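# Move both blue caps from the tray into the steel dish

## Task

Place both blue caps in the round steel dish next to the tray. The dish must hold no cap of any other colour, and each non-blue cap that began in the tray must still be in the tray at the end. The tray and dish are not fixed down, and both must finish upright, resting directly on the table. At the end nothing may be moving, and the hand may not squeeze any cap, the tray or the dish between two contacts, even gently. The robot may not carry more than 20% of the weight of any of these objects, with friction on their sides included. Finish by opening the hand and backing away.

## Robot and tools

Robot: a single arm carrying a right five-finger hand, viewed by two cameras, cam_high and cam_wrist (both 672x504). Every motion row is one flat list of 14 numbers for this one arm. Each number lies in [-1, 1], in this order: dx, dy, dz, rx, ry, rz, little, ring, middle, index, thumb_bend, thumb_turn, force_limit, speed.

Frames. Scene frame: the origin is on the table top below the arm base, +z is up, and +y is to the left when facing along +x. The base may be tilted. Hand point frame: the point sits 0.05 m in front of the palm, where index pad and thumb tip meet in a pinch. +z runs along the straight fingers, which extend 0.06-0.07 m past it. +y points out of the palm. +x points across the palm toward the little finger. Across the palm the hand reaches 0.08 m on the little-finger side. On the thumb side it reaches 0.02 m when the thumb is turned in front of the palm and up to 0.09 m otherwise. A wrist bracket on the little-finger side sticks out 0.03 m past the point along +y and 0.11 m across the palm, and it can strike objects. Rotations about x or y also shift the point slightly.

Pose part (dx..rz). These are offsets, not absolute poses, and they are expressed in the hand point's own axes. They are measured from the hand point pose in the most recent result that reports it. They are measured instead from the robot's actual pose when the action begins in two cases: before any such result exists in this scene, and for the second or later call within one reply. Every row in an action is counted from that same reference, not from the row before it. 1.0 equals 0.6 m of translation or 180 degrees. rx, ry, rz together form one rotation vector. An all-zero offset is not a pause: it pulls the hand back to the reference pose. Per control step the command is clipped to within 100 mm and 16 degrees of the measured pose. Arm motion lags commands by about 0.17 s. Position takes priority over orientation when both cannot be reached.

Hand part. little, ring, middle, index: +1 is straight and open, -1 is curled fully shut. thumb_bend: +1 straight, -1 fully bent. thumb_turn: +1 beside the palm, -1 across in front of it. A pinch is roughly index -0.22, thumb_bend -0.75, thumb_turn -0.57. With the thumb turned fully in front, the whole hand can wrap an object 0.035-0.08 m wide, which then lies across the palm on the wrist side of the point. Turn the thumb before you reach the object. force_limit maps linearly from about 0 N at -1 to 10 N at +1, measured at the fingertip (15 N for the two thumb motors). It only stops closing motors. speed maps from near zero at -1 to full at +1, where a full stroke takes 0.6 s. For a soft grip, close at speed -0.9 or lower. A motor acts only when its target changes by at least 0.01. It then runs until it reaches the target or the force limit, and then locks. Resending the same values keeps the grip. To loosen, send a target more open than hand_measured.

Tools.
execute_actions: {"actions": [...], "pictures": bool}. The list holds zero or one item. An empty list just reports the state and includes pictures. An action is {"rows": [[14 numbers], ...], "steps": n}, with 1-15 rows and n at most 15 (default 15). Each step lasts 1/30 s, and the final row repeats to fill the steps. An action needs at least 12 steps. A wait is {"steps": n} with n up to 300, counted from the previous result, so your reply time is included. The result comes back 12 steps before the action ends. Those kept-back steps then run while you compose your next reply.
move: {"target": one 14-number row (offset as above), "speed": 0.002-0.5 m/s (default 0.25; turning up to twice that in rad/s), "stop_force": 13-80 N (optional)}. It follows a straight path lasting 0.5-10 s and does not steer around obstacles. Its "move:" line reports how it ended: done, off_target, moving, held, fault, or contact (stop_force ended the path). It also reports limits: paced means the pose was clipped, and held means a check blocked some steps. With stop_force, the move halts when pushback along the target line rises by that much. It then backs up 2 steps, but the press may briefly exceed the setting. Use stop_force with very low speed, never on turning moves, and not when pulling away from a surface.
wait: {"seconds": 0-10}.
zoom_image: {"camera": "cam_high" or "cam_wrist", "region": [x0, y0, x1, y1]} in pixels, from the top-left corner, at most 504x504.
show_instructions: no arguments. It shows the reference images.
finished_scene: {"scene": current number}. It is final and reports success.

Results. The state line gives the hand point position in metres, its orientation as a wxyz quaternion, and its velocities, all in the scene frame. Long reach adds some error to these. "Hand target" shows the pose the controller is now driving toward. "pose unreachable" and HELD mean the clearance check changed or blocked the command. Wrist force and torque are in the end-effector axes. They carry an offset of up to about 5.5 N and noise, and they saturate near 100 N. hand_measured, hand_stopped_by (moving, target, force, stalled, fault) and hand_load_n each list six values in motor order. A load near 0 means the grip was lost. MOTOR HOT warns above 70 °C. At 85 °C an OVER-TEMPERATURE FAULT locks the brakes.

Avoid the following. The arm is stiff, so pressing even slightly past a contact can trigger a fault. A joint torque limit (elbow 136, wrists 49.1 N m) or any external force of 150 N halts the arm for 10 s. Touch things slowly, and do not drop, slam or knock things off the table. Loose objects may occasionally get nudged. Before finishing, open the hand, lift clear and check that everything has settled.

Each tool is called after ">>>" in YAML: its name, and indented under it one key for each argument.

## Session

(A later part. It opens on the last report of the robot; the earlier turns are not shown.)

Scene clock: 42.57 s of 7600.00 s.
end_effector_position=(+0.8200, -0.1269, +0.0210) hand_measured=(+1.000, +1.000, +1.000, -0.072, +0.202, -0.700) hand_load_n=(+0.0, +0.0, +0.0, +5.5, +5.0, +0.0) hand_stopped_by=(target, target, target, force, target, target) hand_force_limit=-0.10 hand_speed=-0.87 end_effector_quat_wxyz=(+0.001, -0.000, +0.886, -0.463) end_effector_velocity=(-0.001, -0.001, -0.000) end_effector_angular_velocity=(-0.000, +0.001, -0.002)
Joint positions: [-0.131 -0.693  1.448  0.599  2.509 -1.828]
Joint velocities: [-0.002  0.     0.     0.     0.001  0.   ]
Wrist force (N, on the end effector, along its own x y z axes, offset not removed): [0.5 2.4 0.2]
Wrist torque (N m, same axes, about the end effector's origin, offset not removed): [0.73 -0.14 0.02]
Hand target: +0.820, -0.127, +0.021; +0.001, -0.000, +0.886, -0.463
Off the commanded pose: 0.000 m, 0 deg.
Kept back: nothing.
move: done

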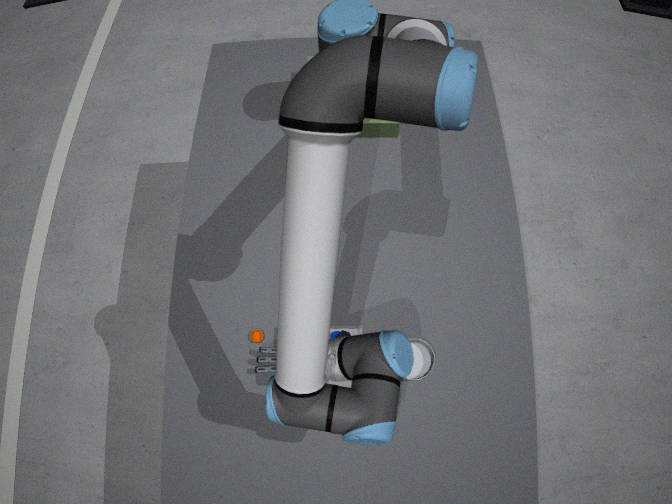

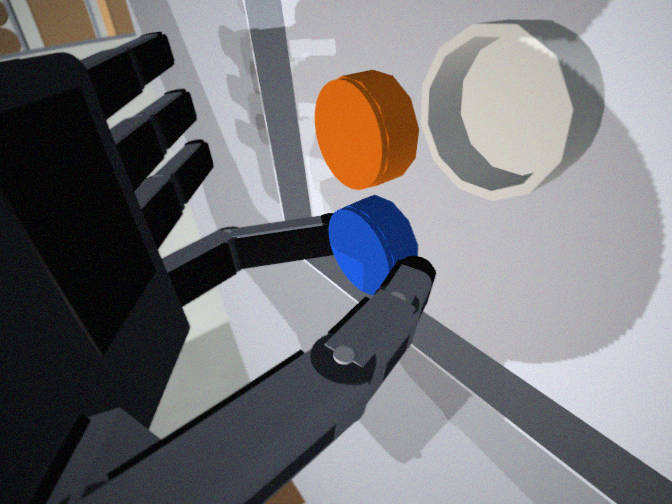

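>>> move:
  target: [0, -0.0355, -0.0249, 0, 0, 0, 1, 1, 1, -0.3, 0.2, -0.7, -0.1, -0.87]
  speed: 0.08

>>> move:
  target: [0.046, 0.2331, -0.3794, 0, 0, 0, 1, 1, 1, -0.3, 0.2, -0.7, -0.1, -0.87]
  speed: 0.33

Scene clock: 44.60 s of 7600.00 s.
end_effector_position=(+0.8200, -0.1269, +0.0468) hand_measured=(+1.000, +1.000, +1.000, -0.072, +0.202, -0.700) hand_load_n=(+0.0, +0.0, +0.0, +5.0, +5.0, +0.0) hand_stopped_by=(target, target, target, force, target, target) hand_force_limit=-0.10 hand_speed=-0.87 end_effector_quat_wxyz=(+0.001, -0.000, +0.886, -0.463) end_effector_velocity=(-0.001, +0.001, +0.002) end_effector_angular_velocity=(-0.000, +0.002, +0.001)
Joint positions: [-0.131 -0.722  1.448  0.628  2.509 -1.829]
Joint velocities: [ 0.001 -0.003  0.001  0.003  0.    -0.   ]
Wrist force (N, on the end effector, along its own x y z axes, offset not removed): [0.8 -1.1 2.0]
Wrist torque (N m, same axes, about the end effector's origin, offset not removed): [-0.08 -0.34 -0.06]
Hand target: +0.820, -0.127, +0.047; +0.001, -0.000, +0.886, -0.463
Off the commanded pose: 0.000 m, 0 deg.
Kept back: nothing.
move: done

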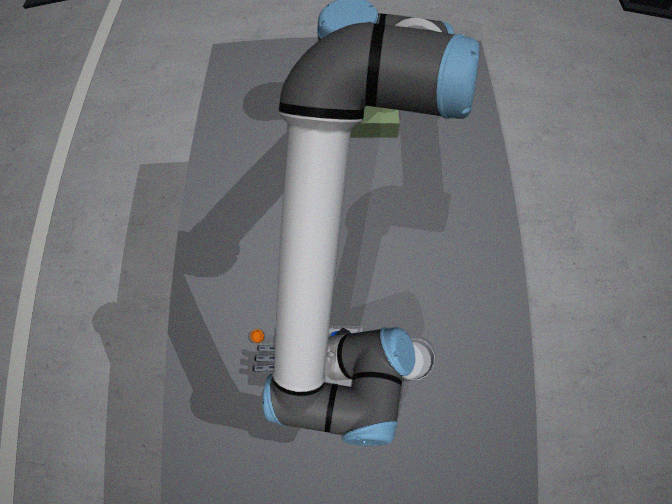

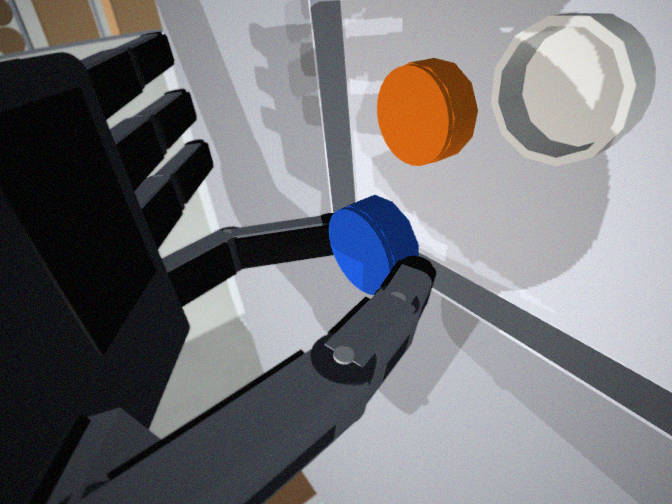

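Scene clock: 46.10 s of 7600.00 s.
end_effector_position=(+0.7920, +0.1396, +0.0624) hand_measured=(+1.000, +1.000, +1.000, -0.072, +0.202, -0.700) hand_load_n=(+0.0, +0.0, +0.0, +5.0, +5.0, +0.0) hand_stopped_by=(target, target, target, force, target, target) hand_force_limit=-0.10 hand_speed=-0.87 end_effector_quat_wxyz=(+0.001, -0.000, +0.887, -0.463) end_effector_velocity=(-0.000, +0.001, -0.000) end_effector_angular_velocity=(+0.000, +0.001, -0.005)
Joint positions: [ 0.209 -0.636  1.356  1.102  2.503 -1.252]
Joint velocities: [ 0.001  0.003 -0.003  0.01  -0.002  0.009]
Wrist force (N, on the end effector, along its own x y z axes, offset not removed): [0.1 2.1 1.4]
Wrist torque (N m, same axes, about the end effector's origin, offset not removed): [0.49 -0.24 -0.05]
Hand target: +0.792, +0.140, +0.062; +0.001, -0.000, +0.887, -0.463
Off the commanded pose: 0.000 m, 0 deg.
Kept back: nothing.
move: done

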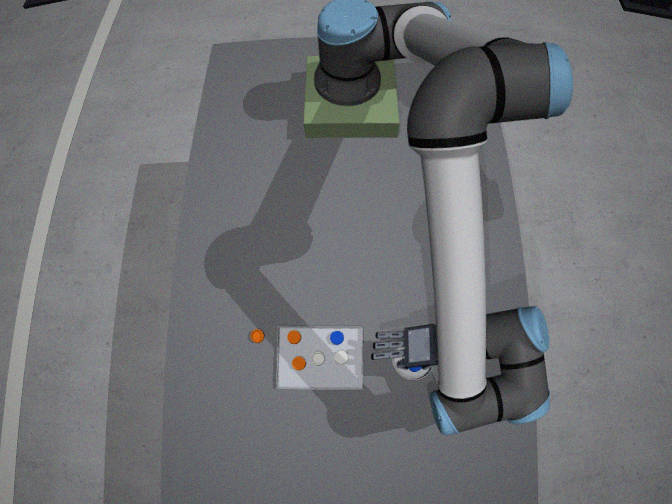

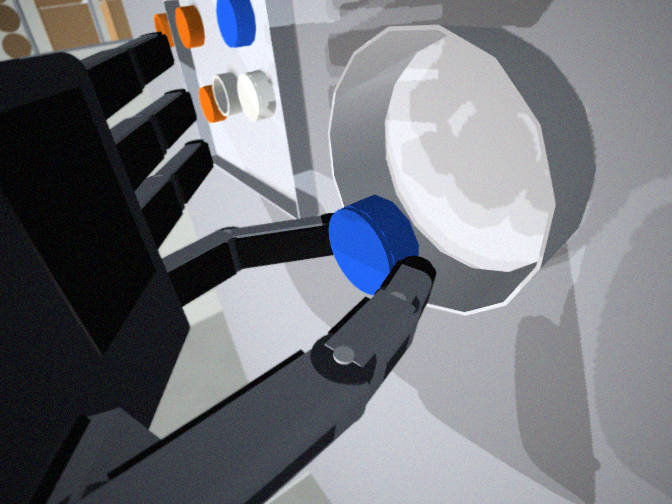

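>>> execute_actions:
  actions: []

>>> zoom_image:
  camera: "cam_wrist"
  region: [310, 10, 620, 330]

Scene clock: 46.40 s of 7600.00 s.
end_effector_position=(+0.7920, +0.1399, +0.0624) hand_measured=(+1.000, +1.000, +1.000, -0.072, +0.202, -0.700) hand_load_n=(+0.0, +0.0, +0.0, +5.0, +5.0, +0.0) hand_stopped_by=(target, target, target, force, target, target) hand_force_limit=-0.10 hand_speed=-0.87 end_effector_quat_wxyz=(+0.001, -0.000, +0.887, -0.463) end_effector_velocity=(-0.000, +0.001, +0.000) end_effector_angular_velocity=(-0.001, +0.001, +0.000)
Joint positions: [ 0.209 -0.636  1.355  1.103  2.503 -1.251]
Joint velocities: [0.001 0.    0.    0.001 0.    0.001]
Wrist force (N, on the end effector, along its own x y z axes, offset not removed): [1.8 0.3 -0.7]
Wrist torque (N m, same axes, about the end effector's origin, offset not removed): [0.19 -0.34 -0.03]
Hand target: +0.792, +0.140, +0.062; +0.001, -0.000, +0.887, -0.463
Off the commanded pose: 0.000 m, 0 deg.
Kept back: nothing.
Steps of this call (steps 1 to 9: nothing new was sent). Readings (end_effector_position | what the end effector reports):
1: (+0.7920, +0.1397, +0.0624) | hand_measured=(+1.000, +1.000, +1.000, -0.072, +0.202, -0.700) hand_load_n=(+0.0, +0.0, +0.0, +5.0, +5.0, +0.0) hand_stopped_by=(target, target, target, force, target, target) hand_force_limit=-0.10 hand_speed=-0.87
2: (+0.7920, +0.1397, +0.0624) | hand_measured=(+1.000, +1.000, +1.000, -0.072, +0.202, -0.700) hand_load_n=(+0.0, +0.0, +0.0, +5.0, +5.0, +0.0) hand_stopped_by=(target, target, target, force, target, target) hand_force_limit=-0.10 hand_speed=-0.87
4: (+0.7920, +0.1398, +0.0624) | hand_measured=(+1.000, +1.000, +1.000, -0.072, +0.202, -0.700) hand_load_n=(+0.0, +0.0, +0.0, +5.0, +5.0, +0.0) hand_stopped_by=(target, target, target, force, target, target) hand_force_limit=-0.10 hand_speed=-0.87
8: (+0.7920, +0.1399, +0.0624) | hand_measured=(+1.000, +1.000, +1.000, -0.072, +0.202, -0.700) hand_load_n=(+0.0, +0.0, +0.0, +5.0, +5.0, +0.0) hand_stopped_by=(target, target, target, force, target, target) hand_force_limit=-0.10 hand_speed=-0.87
9: the state above

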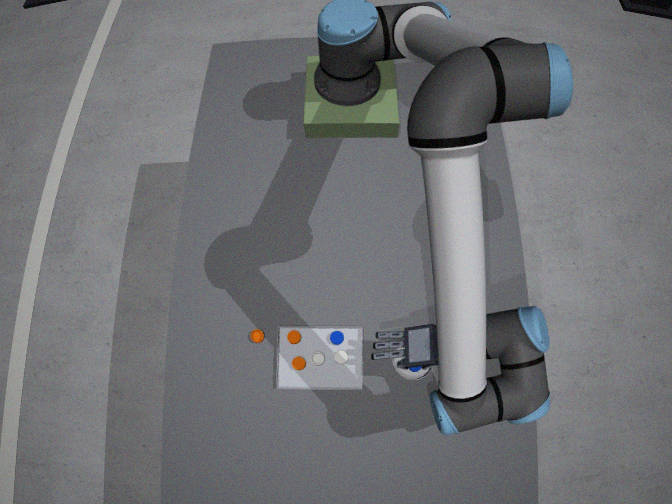

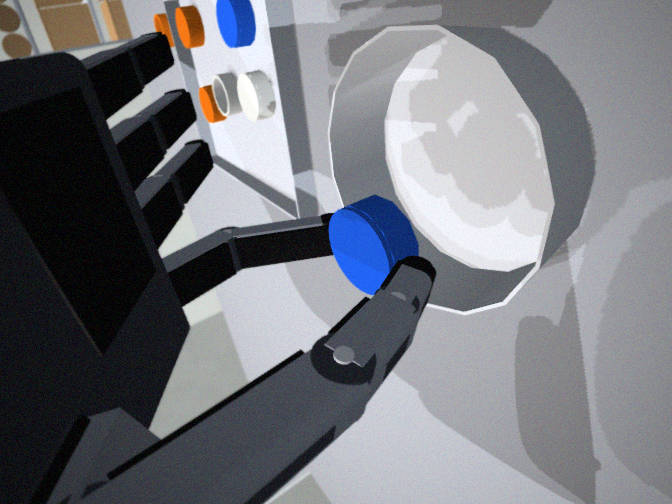

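Region (310, 10, 620, 330) of cam_wrist's 672x504 image, scaled by 1.575, with more detail than that image has; it fills the left 488 columns of this view, and the rest is white.

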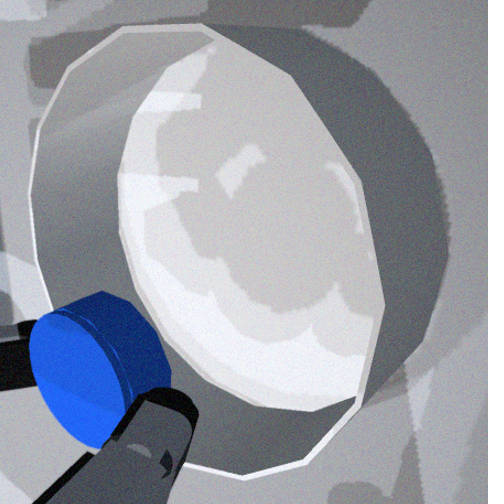

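>>> move:
  target: [-0.0025, 0.0543, 0.041, 0, 0, 0, 1, 1, 1, -0.3, 0.2, -0.7, -0.1, -0.87]
  speed: 0.06

>>> move:
  target: [0, 0.0003, 0.0002, 0, 0, 0, 1, 1, 1, -0.01, 0.25, -0.7, -0.1, -0.85]
  speed: 0.02

Scene clock: 53.63 s of 7600.00 s.
end_effector_position=(+0.7935, +0.1384, +0.0219) hand_measured=(+1.000, +1.000, +1.000, -0.072, +0.202, -0.700) hand_load_n=(+0.0, +0.0, +0.0, +5.0, +5.0, +0.0) hand_stopped_by=(target, target, target, force, target, target) hand_force_limit=-0.10 hand_speed=-0.87 end_effector_quat_wxyz=(+0.001, -0.000, +0.887, -0.463) end_effector_velocity=(+0.000, +0.001, -0.002) end_effector_angular_velocity=(-0.000, -0.000, +0.001)
Joint positions: [ 0.207 -0.589  1.348  1.061  2.503 -1.254]
Joint velocities: [ 0.001  0.003 -0.001 -0.003  0.001 -0.001]
Wrist force (N, on the end effector, along its own x y z axes, offset not removed): [-0.3 0.8 -1.1]
Wrist torque (N m, same axes, about the end effector's origin, offset not removed): [0.34 0.07 -0.14]
Hand target: +0.793, +0.138, +0.022; +0.001, -0.000, +0.887, -0.463
Off the commanded pose: 0.000 m, 0 deg.
Kept back: nothing.
After step 90, 3.13 s passed at rest.
move: done

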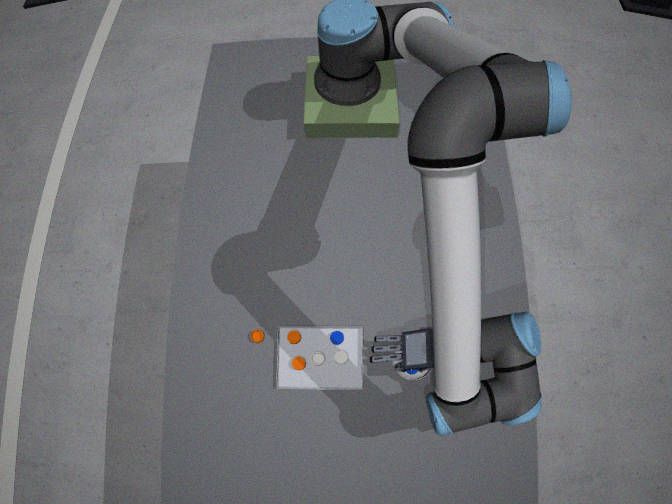

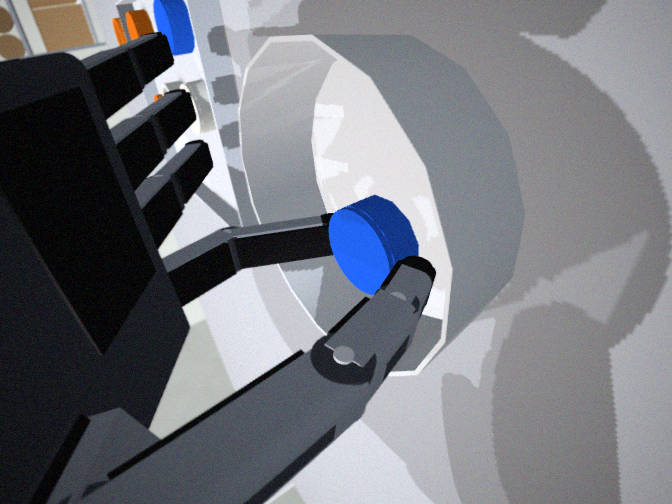

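Scene clock: 54.33 s of 7600.00 s.
end_effector_position=(+0.7935, +0.1384, +0.0217) hand_measured=(+1.000, +1.000, +1.000, -0.010, +0.250, -0.700) hand_load_n=(+0.0, +0.0, +0.0, +0.0, +0.0, +0.0) hand_stopped_by=(target, target, target, target, target, target) hand_force_limit=-0.10 hand_speed=-0.85 end_effector_quat_wxyz=(+0.001, -0.000, +0.887, -0.463) end_effector_velocity=(+0.000, +0.000, -0.000) end_effector_angular_velocity=(+0.001, +0.000, -0.000)
Joint positions: [ 0.207 -0.589  1.348  1.061  2.503 -1.254]
Joint velocities: [ 0.     0.    -0.001 -0.    -0.001 -0.   ]
Wrist force (N, on the end effector, along its own x y z axes, offset not removed): [-0.9 0.0 -1.0]
Wrist torque (N m, same axes, about the end effector's origin, offset not removed): [0.25 -0.04 -0.14]
Hand target: +0.793, +0.138, +0.022; +0.001, -0.000, +0.887, -0.463
Off the commanded pose: 0.000 m, 0 deg.
Kept back: nothing.
move: done

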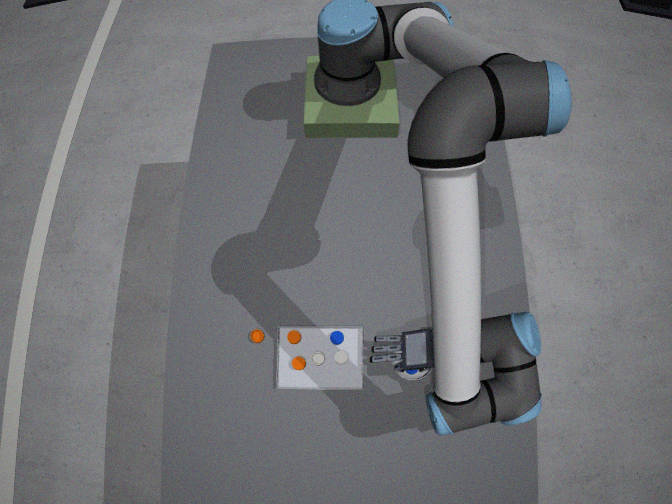

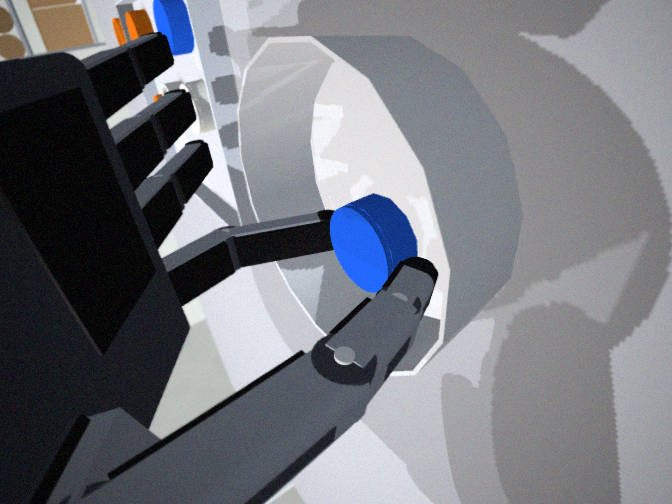

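>>> move:
  target: [0, -0.0546, -0.0382, 0, 0, 0, 1, 1, 1, -0.01, 0.25, -0.7, -0.1, -0.85]
  speed: 0.1

>>> move:
  target: [0.1278, -0.1415, 0.2507, 0, 0, 0, 1, 1, 1, 0.13, 0.2, -0.7, -0.1, -0.7]
  speed: 0.33

>>> execute_actions:
  actions:
    - {"steps": 5}
  pictures: true

>>> zoom_image:
  camera: "cam_wrist"
  region: [320, 150, 480, 310]

Scene clock: 56.33 s of 7600.00 s.
end_effector_position=(+0.7935, +0.1384, +0.0614) hand_measured=(+1.000, +1.000, +1.000, -0.010, +0.250, -0.700) hand_load_n=(+0.0, +0.0, +0.0, +0.0, +0.0, +0.0) hand_stopped_by=(target, target, target, target, target, target) hand_force_limit=-0.10 hand_speed=-0.85 end_effector_quat_wxyz=(+0.001, -0.000, +0.887, -0.463) end_effector_velocity=(-0.001, +0.001, +0.002) end_effector_angular_velocity=(-0.001, +0.000, +0.001)
Joint positions: [ 0.207 -0.634  1.353  1.101  2.503 -1.255]
Joint velocities: [ 0.001 -0.003  0.001  0.002  0.001  0.   ]
Wrist force (N, on the end effector, along its own x y z axes, offset not removed): [0.5 0.1 1.8]
Wrist torque (N m, same axes, about the end effector's origin, offset not removed): [0.11 -0.26 -0.14]
Hand target: +0.794, +0.138, +0.062; +0.001, -0.000, +0.887, -0.463
Off the commanded pose: 0.000 m, 0 deg.
Kept back: nothing.
move: done

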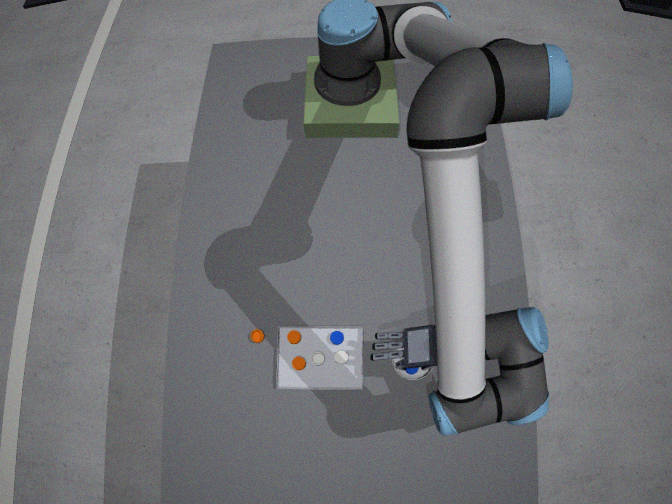

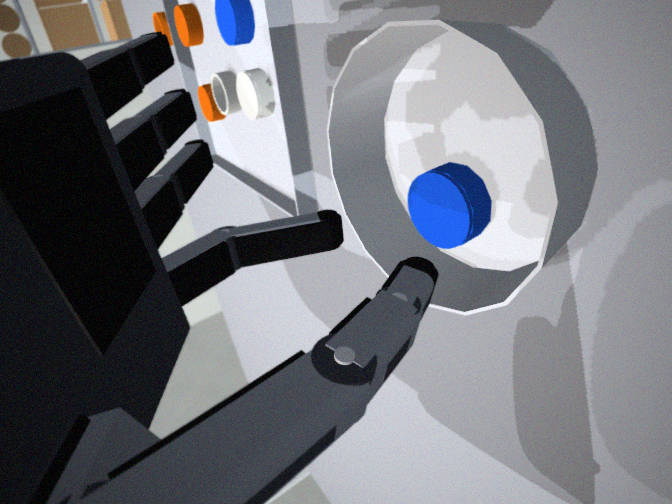

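Scene clock: 57.60 s of 7600.00 s.
end_effector_position=(+0.7172, -0.0335, +0.0450) hand_measured=(+1.000, +1.000, +1.000, +0.130, +0.200, -0.700) hand_load_n=(+0.0, +0.0, +0.0, +0.0, +0.0, +0.0) hand_stopped_by=(target, target, target, target, target, target) hand_force_limit=-0.10 hand_speed=-0.70 end_effector_quat_wxyz=(+0.000, -0.000, +0.886, -0.463) end_effector_velocity=(-0.001, -0.003, -0.000) end_effector_angular_velocity=(+0.003, -0.001, +0.003)
Joint positions: [-0.016 -0.799  1.662  0.65   2.525 -1.633]
Joint velocities: [-0.005 -0.004  0.006 -0.013 -0.003 -0.013]
Wrist force (N, on the end effector, along its own x y z axes, offset not removed): [1.9 -0.5 2.0]
Wrist torque (N m, same axes, about the end effector's origin, offset not removed): [-0.04 -0.41 -0.10]
Hand target: +0.717, -0.034, +0.045; +0.001, -0.000, +0.886, -0.463
Off the commanded pose: 0.000 m, 0 deg.
Kept back: nothing.
move: done

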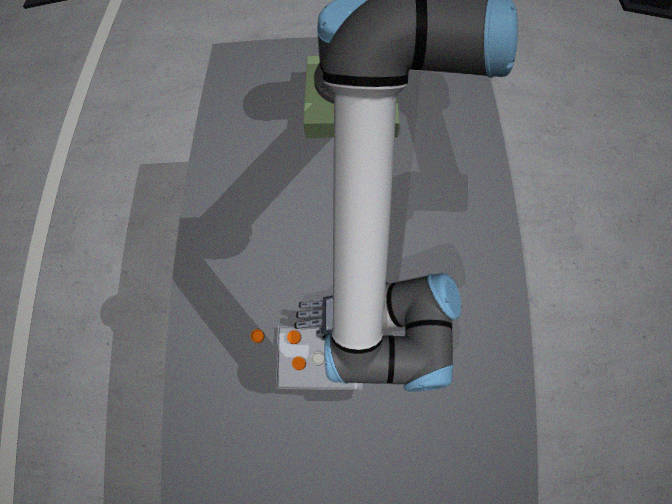

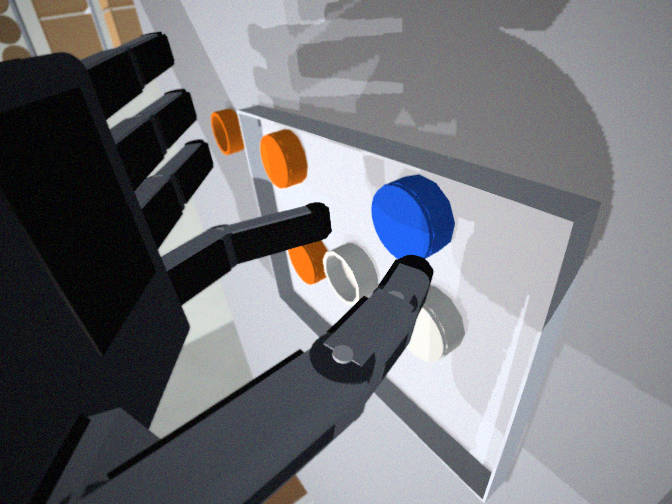

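Scene clock: 57.77 s of 7600.00 s.
end_effector_position=(+0.7171, -0.0337, +0.0450) hand_measured=(+1.000, +1.000, +1.000, +0.130, +0.200, -0.700) hand_load_n=(+0.0, +0.0, +0.0, +0.0, +0.0, +0.0) hand_stopped_by=(target, target, target, target, target, target) hand_force_limit=-0.10 hand_speed=-0.70 end_effector_quat_wxyz=(+0.001, -0.000, +0.886, -0.463) end_effector_velocity=(-0.000, -0.001, -0.000) end_effector_angular_velocity=(+0.000, +0.000, +0.001)
Joint positions: [-0.016 -0.8    1.663  0.649  2.525 -1.634]
Joint velocities: [-0.001 -0.001  0.001 -0.003 -0.    -0.003]
Wrist force (N, on the end effector, along its own x y z axes, offset not removed): [0.5 2.7 1.5]
Wrist torque (N m, same axes, about the end effector's origin, offset not removed): [0.59 -0.16 0.05]
Hand target: +0.717, -0.034, +0.045; +0.001, -0.000, +0.886, -0.463
Off the commanded pose: 0.000 m, 0 deg.
Kept back: nothing.
Steps of this call (steps 1 to 5: nothing new was sent). Readings (end_effector_position | what the end effector reports):
1: (+0.7172, -0.0335, +0.0450) | hand_measured=(+1.000, +1.000, +1.000, +0.130, +0.200, -0.700) hand_load_n=(+0.0, +0.0, +0.0, +0.0, +0.0, +0.0) hand_stopped_by=(target, target, target, target, target, target) hand_force_limit=-0.10 hand_speed=-0.70
2: (+0.7172, -0.0336, +0.0450) | hand_measured=(+1.000, +1.000, +1.000, +0.130, +0.200, -0.700) hand_load_n=(+0.0, +0.0, +0.0, +0.0, +0.0, +0.0) hand_stopped_by=(target, target, target, target, target, target) hand_force_limit=-0.10 hand_speed=-0.70
4: (+0.7172, -0.0337, +0.0450) | hand_measured=(+1.000, +1.000, +1.000, +0.130, +0.200, -0.700) hand_load_n=(+0.0, +0.0, +0.0, +0.0, +0.0, +0.0) hand_stopped_by=(target, target, target, target, target, target) hand_force_limit=-0.10 hand_speed=-0.70
5: the state above

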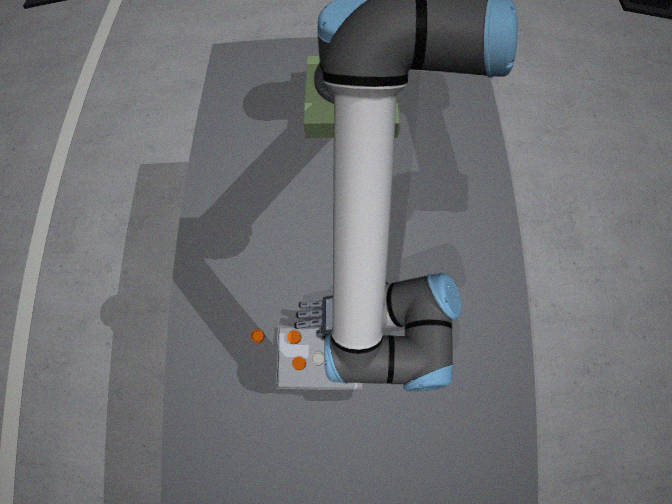

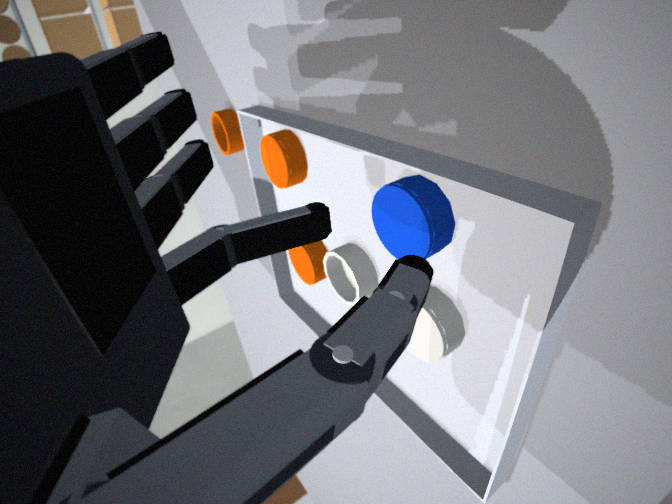

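Region (320, 150, 480, 310) of cam_wrist's 672x504 image, scaled by 3.150, with more detail than that image has.

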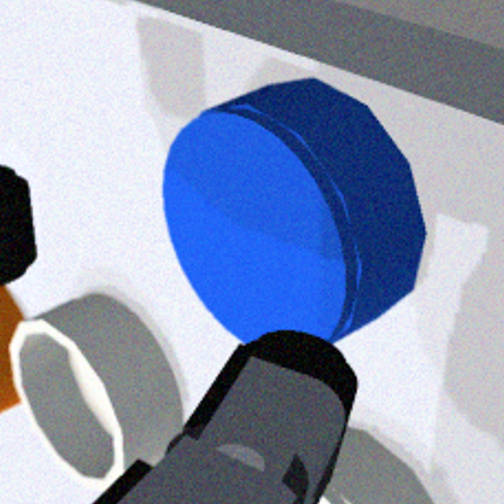

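>>> move:
  target: [0, 0.033, 0.0231, 0, 0, 0, 1, 1, 1, 0.07, 0.2, -0.7, -0.1, -0.6]
  speed: 0.05

>>> move:
  target: [0, 0.0003, 0.0002, 0, 0, 0, 1, 1, 1, -0.3, 0.2, -0.7, -0.1, -0.87]
  speed: 0.02

Scene clock: 59.33 s of 7600.00 s.
end_effector_position=(+0.7171, -0.0337, +0.0210) hand_measured=(+1.000, +1.000, +1.000, +0.070, +0.200, -0.700) hand_load_n=(+0.0, +0.0, +0.0, +0.0, +0.0, +0.0) hand_stopped_by=(target, target, target, target, target, target) hand_force_limit=-0.10 hand_speed=-0.60 end_effector_quat_wxyz=(+0.001, -0.000, +0.886, -0.463) end_effector_velocity=(+0.000, +0.001, -0.002) end_effector_angular_velocity=(+0.000, -0.001, +0.001)
Joint positions: [-0.016 -0.769  1.662  0.62   2.525 -1.634]
Joint velocities: [ 0.001  0.002 -0.    -0.003 -0.     0.   ]
Wrist force (N, on the end effector, along its own x y z axes, offset not removed): [-0.5 -0.6 -2.9]
Wrist torque (N m, same axes, about the end effector's origin, offset not removed): [0.41 -0.02 -0.16]
Hand target: +0.717, -0.034, +0.021; +0.001, -0.000, +0.886, -0.463
Off the commanded pose: 0.000 m, 0 deg.
Kept back: nothing.
move: done

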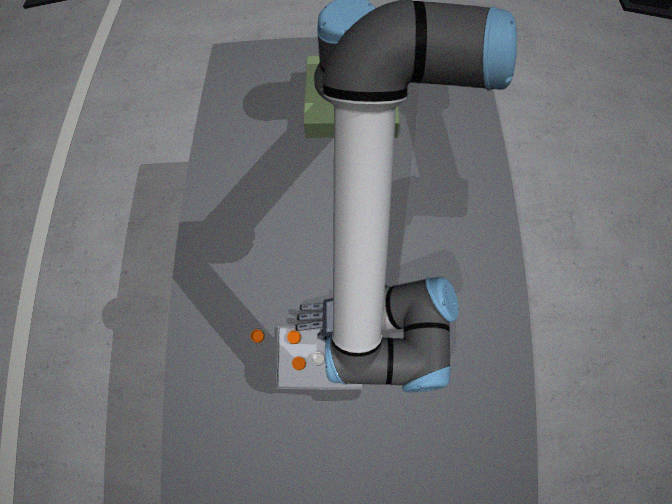

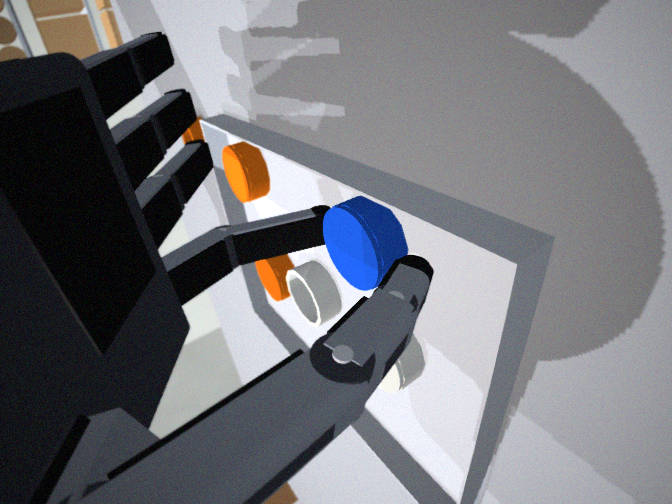

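Scene clock: 60.27 s of 7600.00 s.
end_effector_position=(+0.7171, -0.0337, +0.0208) hand_measured=(+1.000, +1.000, +1.000, -0.072, +0.202, -0.700) hand_load_n=(+0.0, +0.0, +0.0, +5.0, +4.5, +0.0) hand_stopped_by=(target, target, target, force, target, target) hand_force_limit=-0.10 hand_speed=-0.87 end_effector_quat_wxyz=(+0.001, -0.000, +0.886, -0.463) end_effector_velocity=(+0.000, -0.001, +0.000) end_effector_angular_velocity=(-0.000, -0.001, -0.002)
Joint positions: [-0.016 -0.769  1.662  0.619  2.525 -1.634]
Joint velocities: [-0.002 -0.    -0.    -0.001  0.     0.   ]
Wrist force (N, on the end effector, along its own x y z axes, offset not removed): [0.0 -3.0 1.0]
Wrist torque (N m, same axes, about the end effector's origin, offset not removed): [-0.11 -0.13 -0.19]
Hand target: +0.717, -0.034, +0.021; +0.001, -0.000, +0.886, -0.463
Off the commanded pose: 0.000 m, 0 deg.
Kept back: nothing.
move: done

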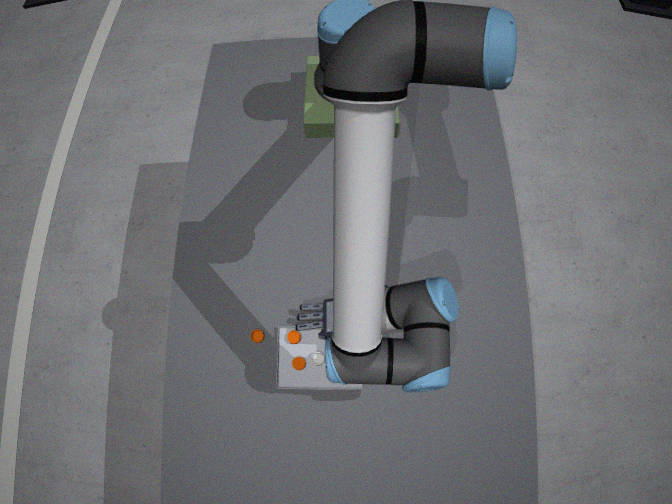

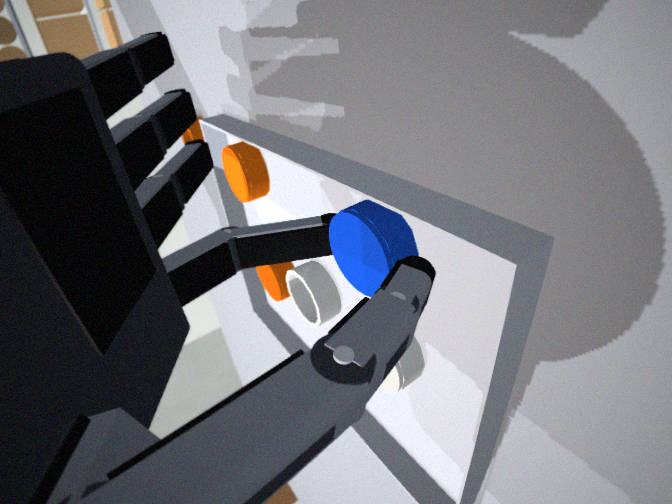

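>>> move:
  target: [0, -0.0464, -0.0325, 0, 0, 0, 1, 1, 1, -0.3, 0.2, -0.7, -0.1, -0.87]
  speed: 0.1

>>> move:
  target: [-0.0686, 0.155, -0.2415, 0, 0, 0, 1, 1, 1, -0.3, 0.2, -0.7, -0.1, -0.87]
  speed: 0.33

>>> zoom_image:
  camera: "cam_wrist"
  region: [310, 60, 620, 380]

Scene clock: 61.70 s of 7600.00 s.
end_effector_position=(+0.7171, -0.0337, +0.0545) hand_measured=(+1.000, +1.000, +1.000, -0.072, +0.202, -0.700) hand_load_n=(+0.0, +0.0, +0.0, +5.0, +5.0, -0.5) hand_stopped_by=(target, target, target, force, target, target) hand_force_limit=-0.10 hand_speed=-0.87 end_effector_quat_wxyz=(+0.001, -0.000, +0.886, -0.463) end_effector_velocity=(-0.001, -0.000, +0.002) end_effector_angular_velocity=(+0.000, +0.002, -0.000)
Joint positions: [-0.016 -0.812  1.662  0.661  2.525 -1.634]
Joint velocities: [-0.    -0.002  0.     0.004 -0.    -0.   ]
Wrist force (N, on the end effector, along its own x y z axes, offset not removed): [1.4 0.6 -0.8]
Wrist torque (N m, same axes, about the end effector's origin, offset not removed): [0.33 -0.30 -0.01]
Hand target: +0.717, -0.034, +0.055; +0.001, -0.000, +0.886, -0.463
Off the commanded pose: 0.000 m, 0 deg.
Kept back: nothing.
move: done

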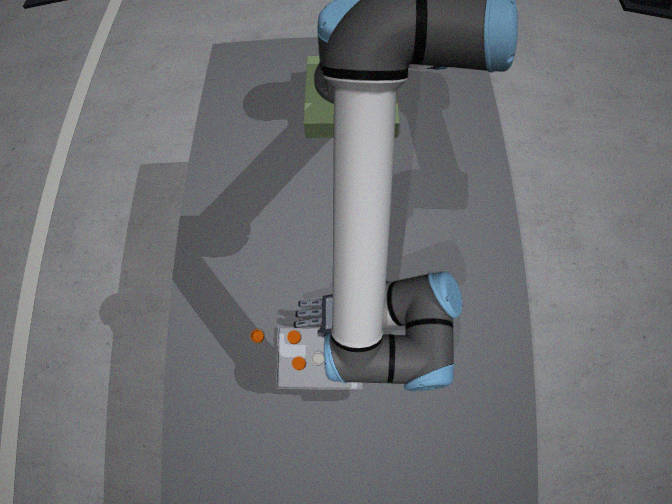

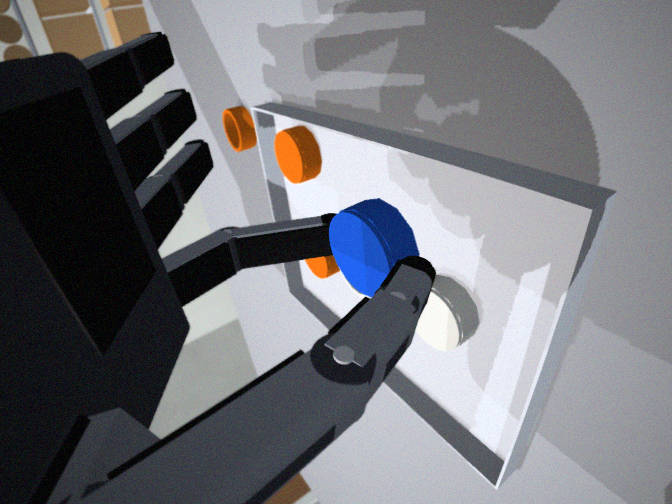

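Scene clock: 62.93 s of 7600.00 s.
end_effector_position=(+0.7579, +0.1383, +0.0612) hand_measured=(+1.000, +1.000, +1.000, -0.072, +0.202, -0.700) hand_load_n=(+0.0, +0.0, +0.0, +5.0, +5.0, -0.5) hand_stopped_by=(target, target, target, force, target, target) hand_force_limit=-0.10 hand_speed=-0.87 end_effector_quat_wxyz=(+0.001, -0.001, +0.887, -0.463) end_effector_velocity=(+0.001, +0.002, -0.000) end_effector_angular_velocity=(-0.002, +0.001, -0.001)
Joint positions: [ 0.216 -0.674  1.442  1.062  2.501 -1.242]
Joint velocities: [ 0.004  0.004 -0.005  0.01   0.001  0.009]
Wrist force (N, on the end effector, along its own x y z axes, offset not removed): [-0.6 -0.3 -0.1]
Wrist torque (N m, same axes, about the end effector's origin, offset not removed): [0.15 0.06 -0.21]
Hand target: +0.758, +0.139, +0.061; +0.001, -0.000, +0.887, -0.463
Off the commanded pose: 0.000 m, 0 deg.
Kept back: nothing.
move: done

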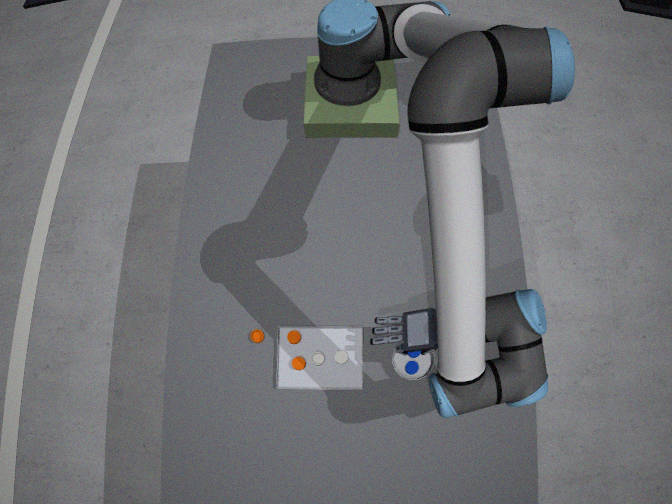

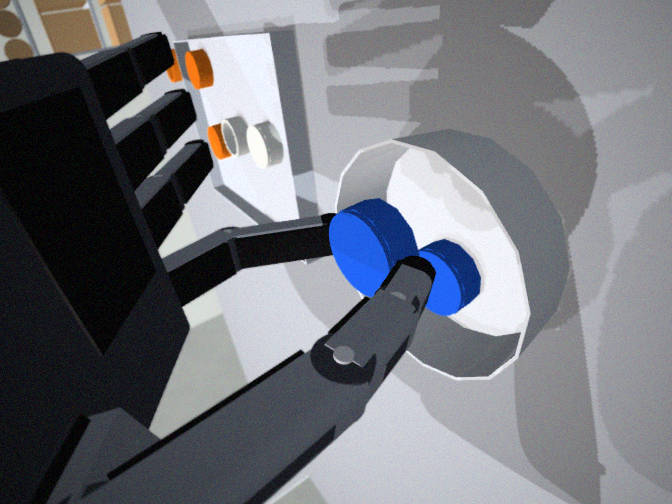

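Region (310, 60, 620, 380) of cam_wrist's 672x504 image, scaled by 1.575, with more detail than that image has; it fills the left 488 columns of this view, and the rest is white.

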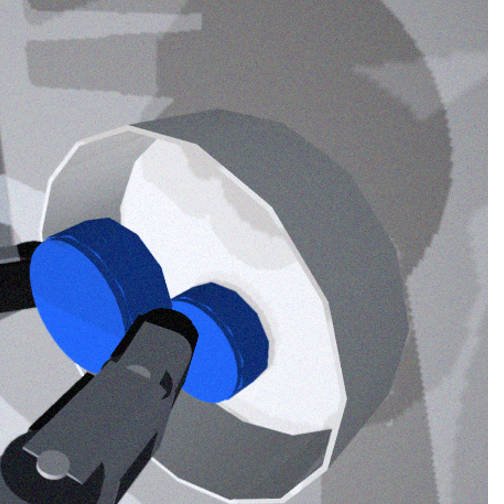

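>>> move:
  target: [0, 0.0542, 0.038, 0, 0, 0, 1, 1, 1, -0.3, 0.2, -0.7, -0.1, -0.87]
  speed: 0.06

>>> move:
  target: [0, 0.0003, 0.0002, 0, 0, 0, 1, 1, 1, -0.01, 0.25, -0.7, -0.1, -0.85]
  speed: 0.02

Scene clock: 64.63 s of 7600.00 s.
end_effector_position=(+0.7578, +0.1383, +0.0218) hand_measured=(+1.000, +1.000, +1.000, -0.072, +0.202, -0.700) hand_load_n=(+0.0, +0.0, +0.0, +5.0, +5.0, -0.5) hand_stopped_by=(target, target, target, force, target, target) hand_force_limit=-0.10 hand_speed=-0.87 end_effector_quat_wxyz=(+0.001, -0.001, +0.887, -0.463) end_effector_velocity=(+0.000, +0.001, -0.002) end_effector_angular_velocity=(+0.001, -0.001, +0.001)
Joint positions: [ 0.216 -0.627  1.437  1.021  2.501 -1.241]
Joint velocities: [ 0.001  0.003 -0.001 -0.003 -0.    -0.   ]
Wrist force (N, on the end effector, along its own x y z axes, offset not removed): [0.9 -0.5 -1.5]
Wrist torque (N m, same axes, about the end effector's origin, offset not removed): [0.20 -0.17 0.00]
Hand target: +0.758, +0.138, +0.021; +0.001, -0.001, +0.887, -0.463
Off the commanded pose: 0.000 m, 0 deg.
Kept back: nothing.
move: done

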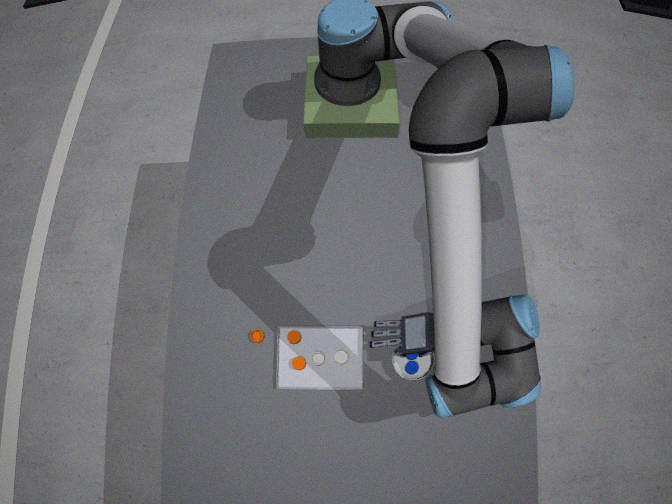

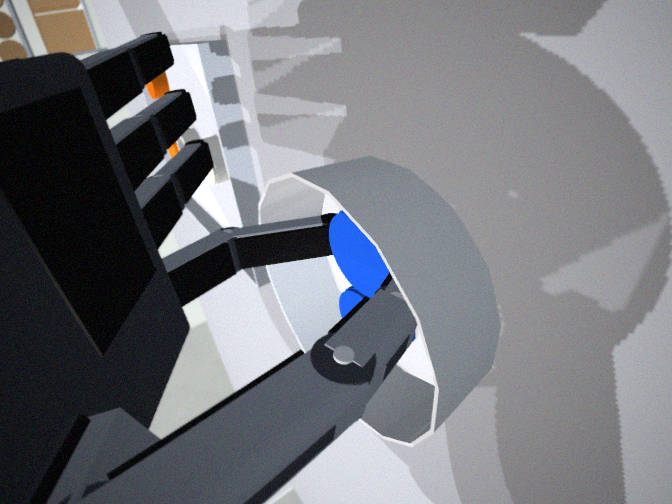

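Scene clock: 65.33 s of 7600.00 s.
end_effector_position=(+0.7578, +0.1383, +0.0216) hand_measured=(+1.000, +1.000, +1.000, -0.010, +0.250, -0.700) hand_load_n=(+0.0, +0.0, +0.0, +0.0, +0.0, +0.0) hand_stopped_by=(target, target, target, target, target, target) hand_force_limit=-0.10 hand_speed=-0.85 end_effector_quat_wxyz=(+0.001, -0.001, +0.887, -0.463) end_effector_velocity=(-0.000, -0.001, +0.000) end_effector_angular_velocity=(+0.000, -0.000, -0.001)
Joint positions: [ 0.216 -0.627  1.437  1.02   2.501 -1.241]
Joint velocities: [-0.001 -0.     0.001 -0.    -0.    -0.   ]
Wrist force (N, on the end effector, along its own x y z axes, offset not removed): [1.4 0.5 0.6]
Wrist torque (N m, same axes, about the end effector's origin, offset not removed): [0.21 -0.32 0.06]
Hand target: +0.758, +0.138, +0.022; +0.001, -0.001, +0.887, -0.463
Off the commanded pose: 0.000 m, 0 deg.
Kept back: nothing.
move: done

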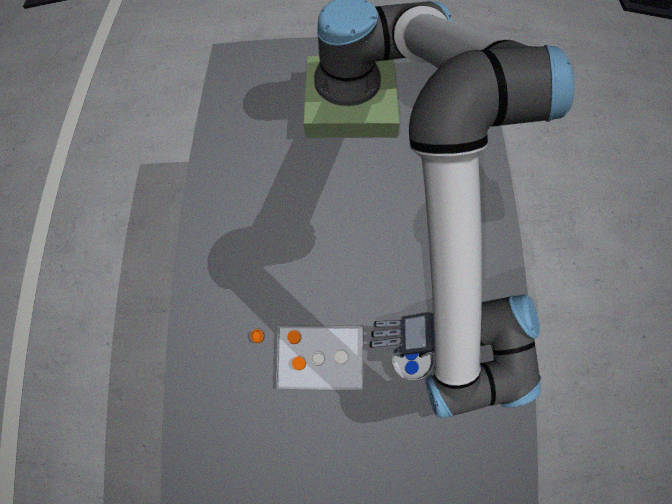

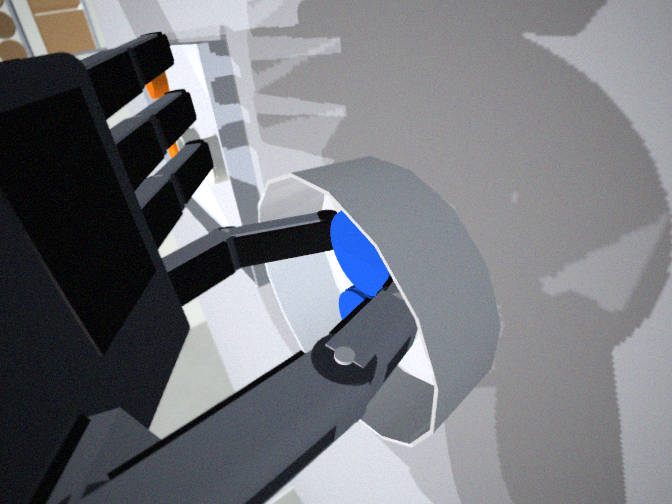

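>>> move:
  target: [0, -0.1365, -0.0956, 0, 0, 0, 1, 1, 1, -0.01, 0.25, -0.7, -0.1, -0.85]
  speed: 0.15

Scene clock: 66.77 s of 7600.00 s.
end_effector_position=(+0.7579, +0.1384, +0.1213) hand_measured=(+1.000, +1.000, +1.000, -0.010, +0.250, -0.700) hand_load_n=(+0.0, +0.0, +0.0, +0.0, +0.0, +0.0) hand_stopped_by=(target, target, target, target, target, target) hand_force_limit=-0.10 hand_speed=-0.85 end_effector_quat_wxyz=(+0.001, -0.001, +0.887, -0.463) end_effector_velocity=(-0.001, +0.000, +0.003) end_effector_angular_velocity=(+0.001, +0.000, -0.001)
Joint positions: [ 0.215 -0.741  1.44   1.13   2.501 -1.242]
Joint velocities: [ 0.    -0.003  0.001  0.004 -0.001  0.001]
Wrist force (N, on the end effector, along its own x y z axes, offset not removed): [-3.5 2.8 2.7]
Wrist torque (N m, same axes, about the end effector's origin, offset not removed): [0.41 0.33 -0.38]
Hand target: +0.758, +0.138, +0.122; +0.001, -0.001, +0.887, -0.463
Off the commanded pose: 0.000 m, 0 deg.
Kept back: nothing.
move: done

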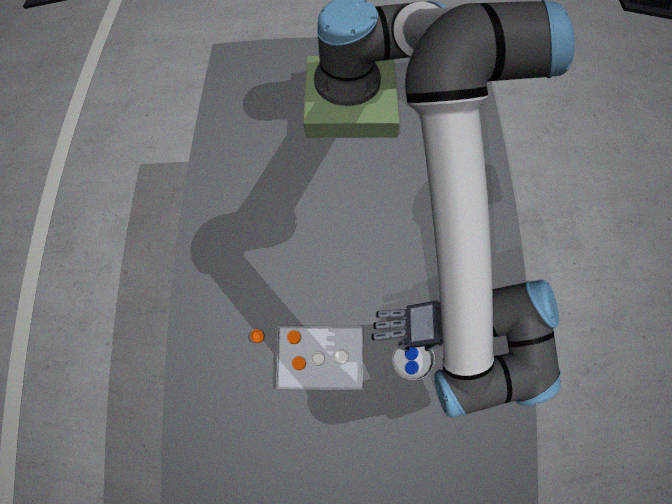

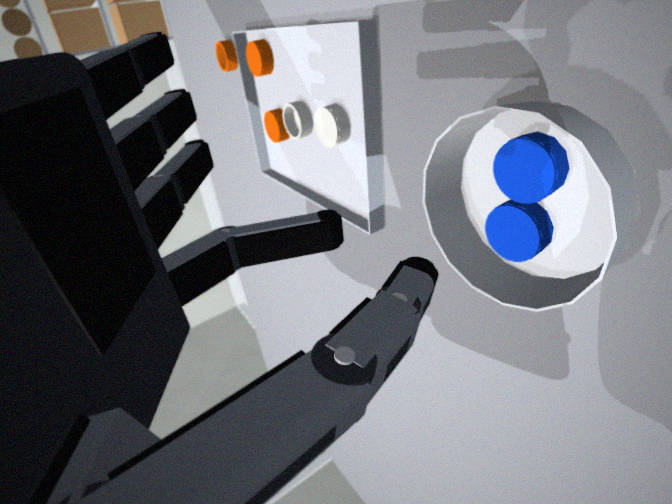

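Both blue caps are sitting flat in the dish. The other caps, the tray and the dish are where they started, and the hand is clear.

>>> finished_scene:
  scene: 2

The scene is finished: the task was done.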